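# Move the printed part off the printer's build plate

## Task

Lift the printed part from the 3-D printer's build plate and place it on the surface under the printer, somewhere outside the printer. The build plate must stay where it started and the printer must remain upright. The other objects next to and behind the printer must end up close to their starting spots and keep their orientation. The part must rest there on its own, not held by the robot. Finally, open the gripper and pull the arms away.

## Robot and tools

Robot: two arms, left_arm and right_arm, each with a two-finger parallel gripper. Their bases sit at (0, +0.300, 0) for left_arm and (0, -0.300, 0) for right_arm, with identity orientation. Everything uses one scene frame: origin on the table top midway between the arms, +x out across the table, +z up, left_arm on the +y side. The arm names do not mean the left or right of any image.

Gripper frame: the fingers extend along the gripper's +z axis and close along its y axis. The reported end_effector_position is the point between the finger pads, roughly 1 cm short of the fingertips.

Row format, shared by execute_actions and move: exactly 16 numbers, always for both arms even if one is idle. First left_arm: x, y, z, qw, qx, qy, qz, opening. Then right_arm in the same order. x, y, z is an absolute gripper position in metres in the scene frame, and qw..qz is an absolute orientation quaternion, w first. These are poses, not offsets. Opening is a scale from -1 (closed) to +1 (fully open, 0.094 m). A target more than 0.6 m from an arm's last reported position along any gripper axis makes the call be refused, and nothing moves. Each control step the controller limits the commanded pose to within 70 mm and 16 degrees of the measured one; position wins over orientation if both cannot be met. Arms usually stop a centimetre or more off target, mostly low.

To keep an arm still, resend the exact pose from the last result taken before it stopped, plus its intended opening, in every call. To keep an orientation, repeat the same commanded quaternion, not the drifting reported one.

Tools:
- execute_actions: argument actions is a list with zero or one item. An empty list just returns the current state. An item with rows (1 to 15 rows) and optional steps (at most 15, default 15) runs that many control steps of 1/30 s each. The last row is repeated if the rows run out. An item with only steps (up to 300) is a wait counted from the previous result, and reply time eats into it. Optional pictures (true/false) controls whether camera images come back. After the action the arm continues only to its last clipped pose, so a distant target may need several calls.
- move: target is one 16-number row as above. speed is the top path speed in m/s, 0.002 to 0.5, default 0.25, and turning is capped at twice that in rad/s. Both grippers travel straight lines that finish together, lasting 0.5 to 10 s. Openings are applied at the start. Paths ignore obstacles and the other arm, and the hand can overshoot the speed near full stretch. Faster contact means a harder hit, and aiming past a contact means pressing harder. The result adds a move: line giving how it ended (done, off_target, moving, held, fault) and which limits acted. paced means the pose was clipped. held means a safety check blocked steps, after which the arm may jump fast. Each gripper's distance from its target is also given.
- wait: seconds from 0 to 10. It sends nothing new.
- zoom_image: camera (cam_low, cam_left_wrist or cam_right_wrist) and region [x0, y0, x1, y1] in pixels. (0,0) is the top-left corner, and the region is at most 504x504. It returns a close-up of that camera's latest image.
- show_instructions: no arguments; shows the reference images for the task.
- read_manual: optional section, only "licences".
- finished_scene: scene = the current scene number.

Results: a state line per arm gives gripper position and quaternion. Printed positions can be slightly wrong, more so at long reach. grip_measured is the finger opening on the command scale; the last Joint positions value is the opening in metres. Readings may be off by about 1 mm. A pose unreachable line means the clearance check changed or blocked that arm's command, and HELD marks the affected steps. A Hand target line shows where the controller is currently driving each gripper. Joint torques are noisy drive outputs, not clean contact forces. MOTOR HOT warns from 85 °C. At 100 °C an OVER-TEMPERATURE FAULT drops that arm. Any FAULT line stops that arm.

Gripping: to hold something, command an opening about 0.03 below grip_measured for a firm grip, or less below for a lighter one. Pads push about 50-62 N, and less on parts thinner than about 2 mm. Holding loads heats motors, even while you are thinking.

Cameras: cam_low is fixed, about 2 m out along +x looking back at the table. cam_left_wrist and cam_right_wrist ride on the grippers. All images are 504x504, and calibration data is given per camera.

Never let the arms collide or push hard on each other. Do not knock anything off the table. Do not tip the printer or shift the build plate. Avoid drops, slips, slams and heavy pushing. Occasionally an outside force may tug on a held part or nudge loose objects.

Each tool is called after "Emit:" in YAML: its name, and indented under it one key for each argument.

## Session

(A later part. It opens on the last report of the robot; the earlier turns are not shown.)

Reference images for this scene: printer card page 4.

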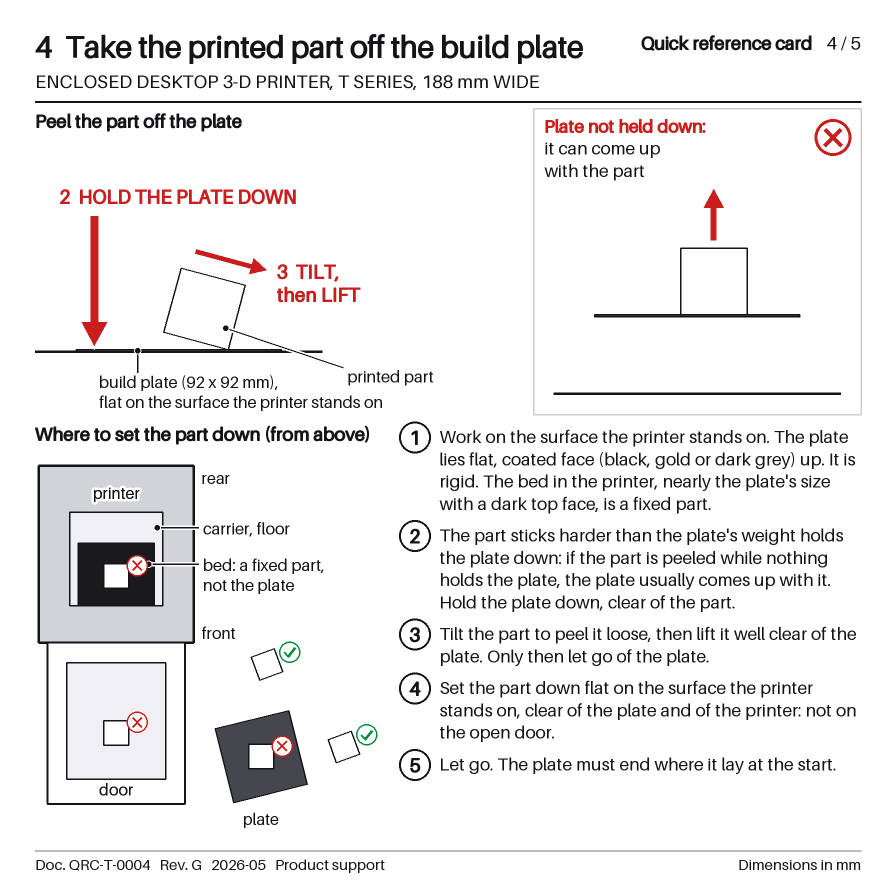

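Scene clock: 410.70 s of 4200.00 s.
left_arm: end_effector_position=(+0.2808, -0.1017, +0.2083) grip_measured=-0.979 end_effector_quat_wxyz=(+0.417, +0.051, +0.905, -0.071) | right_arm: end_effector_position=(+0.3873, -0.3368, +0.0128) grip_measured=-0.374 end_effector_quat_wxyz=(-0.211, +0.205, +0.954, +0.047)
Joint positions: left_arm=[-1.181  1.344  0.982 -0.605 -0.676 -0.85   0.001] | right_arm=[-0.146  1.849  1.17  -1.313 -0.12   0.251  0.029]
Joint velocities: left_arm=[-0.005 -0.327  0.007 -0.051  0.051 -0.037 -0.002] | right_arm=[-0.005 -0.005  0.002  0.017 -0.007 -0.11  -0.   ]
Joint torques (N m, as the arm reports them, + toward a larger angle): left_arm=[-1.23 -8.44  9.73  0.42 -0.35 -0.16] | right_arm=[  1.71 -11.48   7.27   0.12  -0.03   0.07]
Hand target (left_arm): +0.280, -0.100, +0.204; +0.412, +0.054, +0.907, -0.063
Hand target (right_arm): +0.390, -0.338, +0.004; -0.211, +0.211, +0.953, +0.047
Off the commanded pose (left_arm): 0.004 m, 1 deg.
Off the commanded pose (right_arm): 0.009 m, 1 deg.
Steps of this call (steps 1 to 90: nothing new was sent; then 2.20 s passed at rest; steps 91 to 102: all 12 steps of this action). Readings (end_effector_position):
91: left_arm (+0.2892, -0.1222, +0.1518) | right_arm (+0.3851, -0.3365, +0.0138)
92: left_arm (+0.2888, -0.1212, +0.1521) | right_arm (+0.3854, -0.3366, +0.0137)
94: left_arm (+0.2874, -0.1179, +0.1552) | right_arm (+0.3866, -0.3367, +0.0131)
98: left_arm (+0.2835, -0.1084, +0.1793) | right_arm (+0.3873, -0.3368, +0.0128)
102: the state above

Emit:
execute_actions:
  actions:
    - {"rows":[[0.278,-0.09,0.21,0.412,0.054,0.908,-0.063,-1,0.388,-0.337,0.010,-0.2113,0.2113,0.9532,0.0468,0.2],[0.276,-0.08,0.215,0.412,0.054,0.908,-0.063,-1,0.388,-0.337,0.010,-0.2113,0.2113,0.9532,0.0468,0.2],[0.274,-0.07,0.22,0.412,0.054,0.908,-0.063,-1,0.388,-0.337,0.010,-0.2113,0.2113,0.9532,0.0468,0.2],[0.272,-0.06,0.225,0.412,0.054,0.908,-0.063,-1,0.388,-0.337,0.010,-0.2113,0.2113,0.9532,0.0468,0.2],[0.270,-0.05,0.23,0.412,0.054,0.908,-0.063,-1,0.388,-0.337,0.010,-0.2113,0.2113,0.9532,0.0468,0.2]],"steps":12}
  pictures: false

Emit:
move:
  target: [0.25,0.10,0.28,0.412,0.054,0.908,-0.063,-1,0.41,-0.347,0.09,-0.2113,0.2113,0.9532,0.0468,0.2]
  speed: 0.2

Emit:
move:
  target: [0.25,0.20,0.30,0.412,0.054,0.908,-0.063,-1,0.40,-0.22,0.30,0,0,1,0,0.2]
  speed: 0.25

Scene clock: 422.27 s of 4200.00 s.
left_arm: end_effector_position=(+0.2686, -0.0504, +0.2318) grip_measured=-0.979 end_effector_quat_wxyz=(+0.416, +0.047, +0.905, -0.072) | right_arm: end_effector_position=(+0.3870, -0.3368, +0.0126) grip_measured=+0.197 end_effector_quat_wxyz=(-0.211, +0.206, +0.954, +0.047)
Joint positions: left_arm=[-1.158  1.179  0.905 -0.68  -0.664 -0.837  0.001] | right_arm=[-0.146  1.849  1.169 -1.312 -0.12   0.253  0.056]
Joint velocities: left_arm=[-0.015 -0.161 -0.007 -0.032 -0.022  0.022  0.001] | right_arm=[-0.015 -0.005  0.007 -0.007 -0.051  0.022  0.   ]
Joint torques (N m, as the arm reports them, + toward a larger angle): left_arm=[-1.08 -6.54 10.29  0.57 -0.2  -0.04] | right_arm=[  1.8  -12.66   7.17  -0.3   -0.06   0.09]
Hand target (left_arm): +0.270, -0.050, +0.229; +0.412, +0.054, +0.908, -0.063
Hand target (right_arm): +0.388, -0.337, +0.010; -0.211, +0.211, +0.953, +0.047
Off the commanded pose (left_arm): 0.002 m, 1 deg.
Off the commanded pose (right_arm): 0.003 m, 1 deg.
Steps of this call (steps 1 to 90: nothing new was sent; then 8.17 s passed at rest; steps 91 to 102: all 12 steps of this action). Readings (end_effector_position):
91: left_arm (+0.2799, -0.0995, +0.2129) | right_arm (+0.3874, -0.3368, +0.0128)
92: left_arm (+0.2791, -0.0979, +0.2122) | right_arm (+0.3874, -0.3368, +0.0128)
94: left_arm (+0.2752, -0.0889, +0.2088) | right_arm (+0.3870, -0.3368, +0.0126)
98: left_arm (+0.2682, -0.0586, +0.2141) | right_arm (+0.3870, -0.3368, +0.0126)
102: the state above

Scene clock: 423.83 s of 4200.00 s.
left_arm: end_effector_position=(+0.2519, +0.0966, +0.2841) grip_measured=-0.979 end_effector_quat_wxyz=(+0.418, +0.045, +0.904, -0.073) | right_arm: end_effector_position=(+0.3986, -0.3423, +0.0774) grip_measured=+0.197 end_effector_quat_wxyz=(-0.227, +0.210, +0.950, +0.046)
Joint positions: left_arm=[-0.954  0.721  0.768 -0.887 -0.538 -0.643  0.001] | right_arm=[-0.154  1.801  1.291 -1.515 -0.117  0.253  0.056]
Joint velocities: left_arm=[-0.015  0.005  0.012 -0.012 -0.081 -0.051 -0.   ] | right_arm=[-0.005 -0.005 -0.012  0.017  0.037 -0.066 -0.001]
Joint torques (N m, as the arm reports them, + toward a larger angle): left_arm=[-0.9  -1.05  9.8   0.83 -0.13 -0.04] | right_arm=[  1.02 -13.34  11.02  -1.05   0.1   -0.07]
Hand target (left_arm): +0.251, +0.099, +0.278; +0.411, +0.053, +0.908, -0.063
Hand target (right_arm): +0.410, -0.348, +0.090; -0.211, +0.211, +0.953, +0.047
Off the commanded pose (left_arm): 0.006 m, 2 deg.
Off the commanded pose (right_arm): 0.018 m, 2 deg.
move: off_target (right_arm)
camera_calibration (this result's frames):
cam_left_wrist: T_world_to_cam=[[-0.156902, -0.984109, 0.0831362, 0.111594], [-0.960342, 0.132382, -0.245393, 0.300713], [0.230488, -0.118342, -0.965852, 0.349788], [0, 0, 0, 1]] pos_world=[0.225675, 0.111406, 0.402359]
cam_right_wrist: T_world_to_cam=[[-0.422605, -0.906123, 0.0185804, -0.142369], [-0.423101, 0.215376, 0.880113, 0.181372], [-0.801493, 0.364079, -0.474401, 0.603324], [0, 0, 0, 1]] pos_world=[0.500133, -0.387724, 0.129234]

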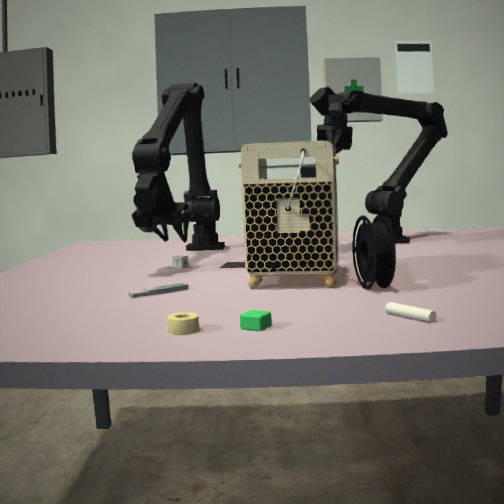

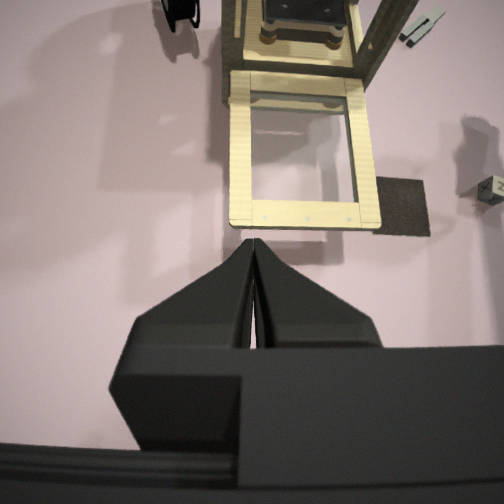

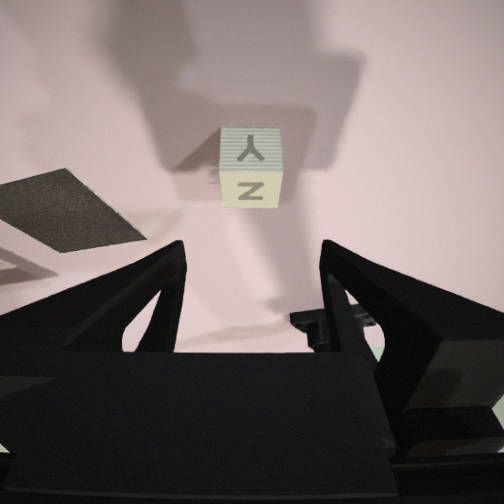

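Scene clock: 425.63 s of 4200.00 s.
left_arm: end_effector_position=(+0.2537, +0.1955, +0.3017) grip_measured=-0.979 end_effector_quat_wxyz=(+0.414, +0.048, +0.907, -0.068) | right_arm: end_effector_position=(+0.3967, -0.2180, +0.2889) grip_measured=+0.197 end_effector_quat_wxyz=(-0.014, +0.005, +1.000, -0.000)
Joint positions: left_arm=[-0.543  0.498  0.741 -0.975 -0.248 -0.327  0.001] | right_arm=[ 0.203  1.416  1.467 -1.649 -0.005  0.213  0.056]
Joint velocities: left_arm=[-0.005  0.005 -0.012 -0.012 -0.051  0.007 -0.   ] | right_arm=[-0.005 -0.005 -0.007  0.002 -0.022  0.007  0.   ]
Joint torques (N m, as the arm reports them, + toward a larger angle): left_arm=[-0.77  0.44  9.77  0.96  0.05 -0.03] | right_arm=[  2.27 -10.2   13.5   -0.18   0.18  -0.2 ]
Hand target (left_arm): +0.251, +0.198, +0.299; +0.409, +0.053, +0.909, -0.064
Hand target (right_arm): +0.403, -0.217, +0.303; +0.000, +0.000, +1.000, +0.002
Off the commanded pose (left_arm): 0.006 m, 1 deg.
Off the commanded pose (right_arm): 0.012 m, 2 deg.
move: off_target (right_arm)
camera_calibration (this result's frames):
cam_left_wrist: T_world_to_cam=[[-0.156944, -0.984997, 0.0717594, 0.211337], [-0.962431, 0.136238, -0.234872, 0.290334], [0.221572, -0.105925, -0.969374, 0.37895], [0, 0, 0, 1]] pos_world=[0.22863, 0.208752, 0.42037]
cam_right_wrist: T_world_to_cam=[[-0.0182686, -0.999805, 0.00749928, -0.212089], [-0.804185, 0.0191502, 0.594071, 0.158729], [-0.594098, 0.00482202, -0.804378, 0.591669], [0, 0, 0, 1]] pos_world=[0.475283, -0.21794, 0.38322]

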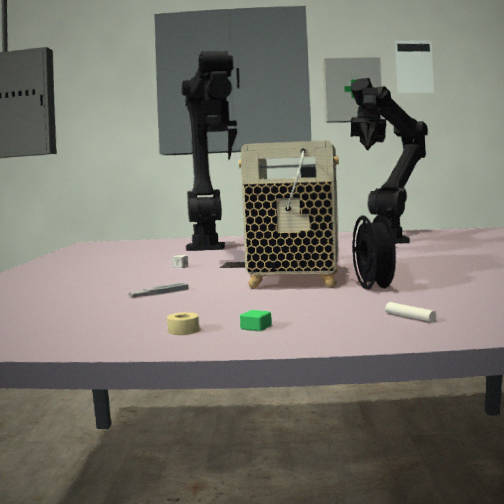

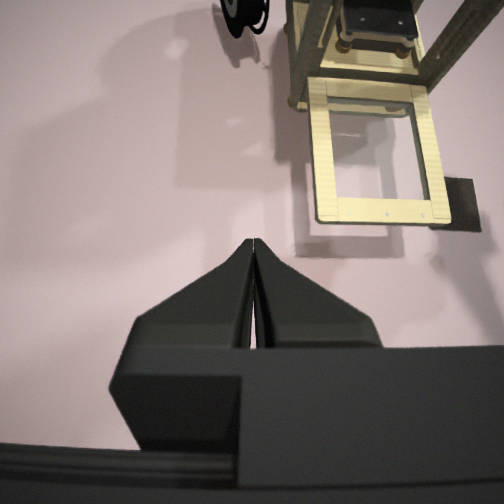

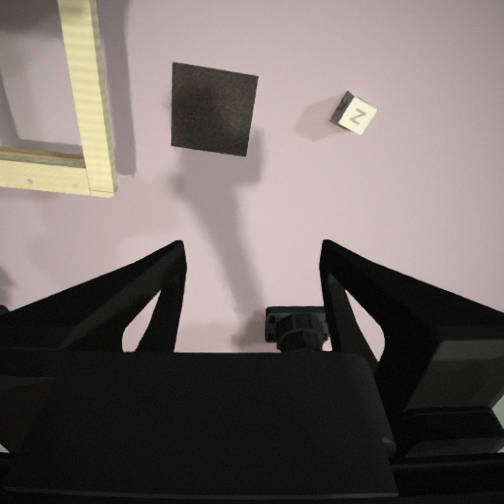

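Emit:
zoom_image:
  camera: "cam_right_wrist"
  region: [150, 45, 276, 171]

Region (150, 45, 276, 171) of cam_right_wrist's 504x504 image, scaled by 4.000, with more detail than that image has.

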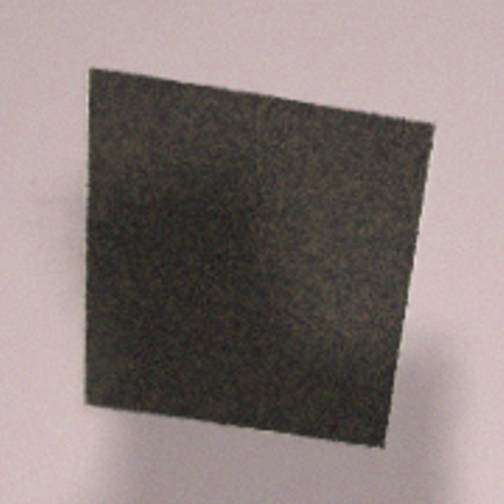

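Emit:
move:
  target: [0.25,0.20,0.30,0.412,0.054,0.908,-0.063,-1,0.28,-0.30,0.30,0,0,1,0,0.2]
  speed: 0.25

Scene clock: 443.83 s of 4200.00 s.
left_arm: end_effector_position=(+0.2534, +0.1955, +0.3021) grip_measured=-0.979 end_effector_quat_wxyz=(+0.414, +0.053, +0.906, -0.067) | right_arm: end_effector_position=(+0.2785, -0.2996, +0.3048) grip_measured=+0.197 end_effector_quat_wxyz=(+0.027, +0.006, +1.000, -0.001)
Joint positions: left_arm=[-0.543  0.496  0.741 -0.975 -0.246 -0.317  0.001] | right_arm=[ 0.004  1.038  1.193 -1.672  0.002  0.017  0.056]
Joint velocities: left_arm=[-0.005 -0.005 -0.002 -0.002  0.037  0.051 -0.   ] | right_arm=[ 0.005 -0.005 -0.012  0.017 -0.022 -0.051  0.001]
Joint torques (N m, as the arm reports them, + toward a larger angle): left_arm=[-0.55  0.4   9.71  0.98  0.05 -0.05] | right_arm=[ 1.76 -3.72 10.26  0.16  0.1  -0.1 ]
Hand target (left_arm): +0.250, +0.200, +0.300; +0.412, +0.054, +0.907, -0.063
Hand target (right_arm): +0.279, -0.300, +0.302; +0.019, +0.000, +1.000, -0.001
Off the commanded pose (left_arm): 0.006 m, 1 deg.
Off the commanded pose (right_arm): 0.005 m, 3 deg.
joint sent to its limit (right arm) — the command would take joint 4 (wrist pitch) past its lower limit, so that joint was sent only as far as its limit.
After step 90, 14.07 s passed at rest.
move: off_target (right_arm)
camera_calibration (this result's frames):
cam_left_wrist: T_world_to_cam=[[-0.164099, -0.984225, 0.0661253, 0.21468], [-0.960826, 0.1443, -0.236624, 0.288669], [0.223349, -0.102365, -0.969349, 0.37828], [0, 0, 0, 1]] pos_world=[0.228101, 0.208361, 0.420796]
cam_right_wrist: T_world_to_cam=[[-0.0211111, -0.99975, 0.00730791, -0.295073], [-0.849796, 0.0217944, 0.526661, 0.0897924], [-0.526689, 0.00490818, -0.850044, 0.529733], [0, 0, 0, 1]] pos_world=[0.34908, -0.299557, 0.405162]

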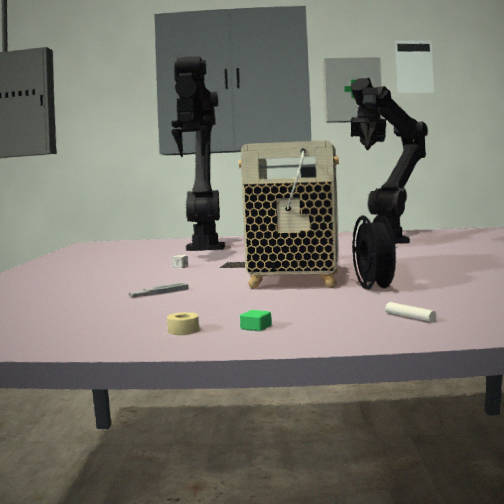

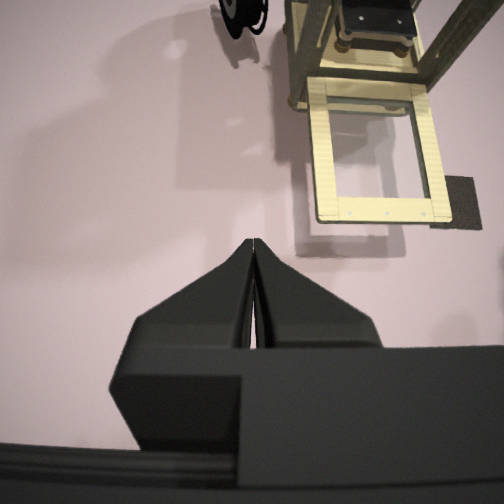

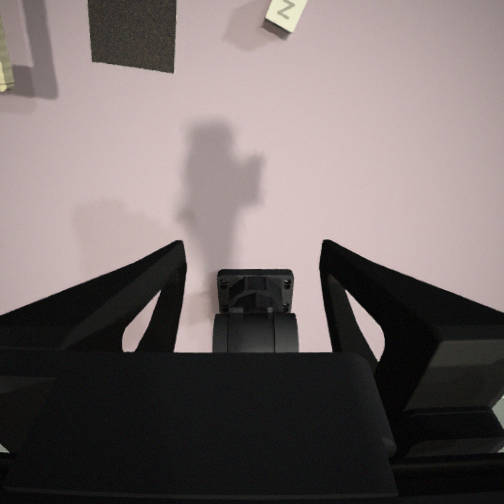

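Emit:
finished_scene:
  scene: 2

The scene is finished: the task was done.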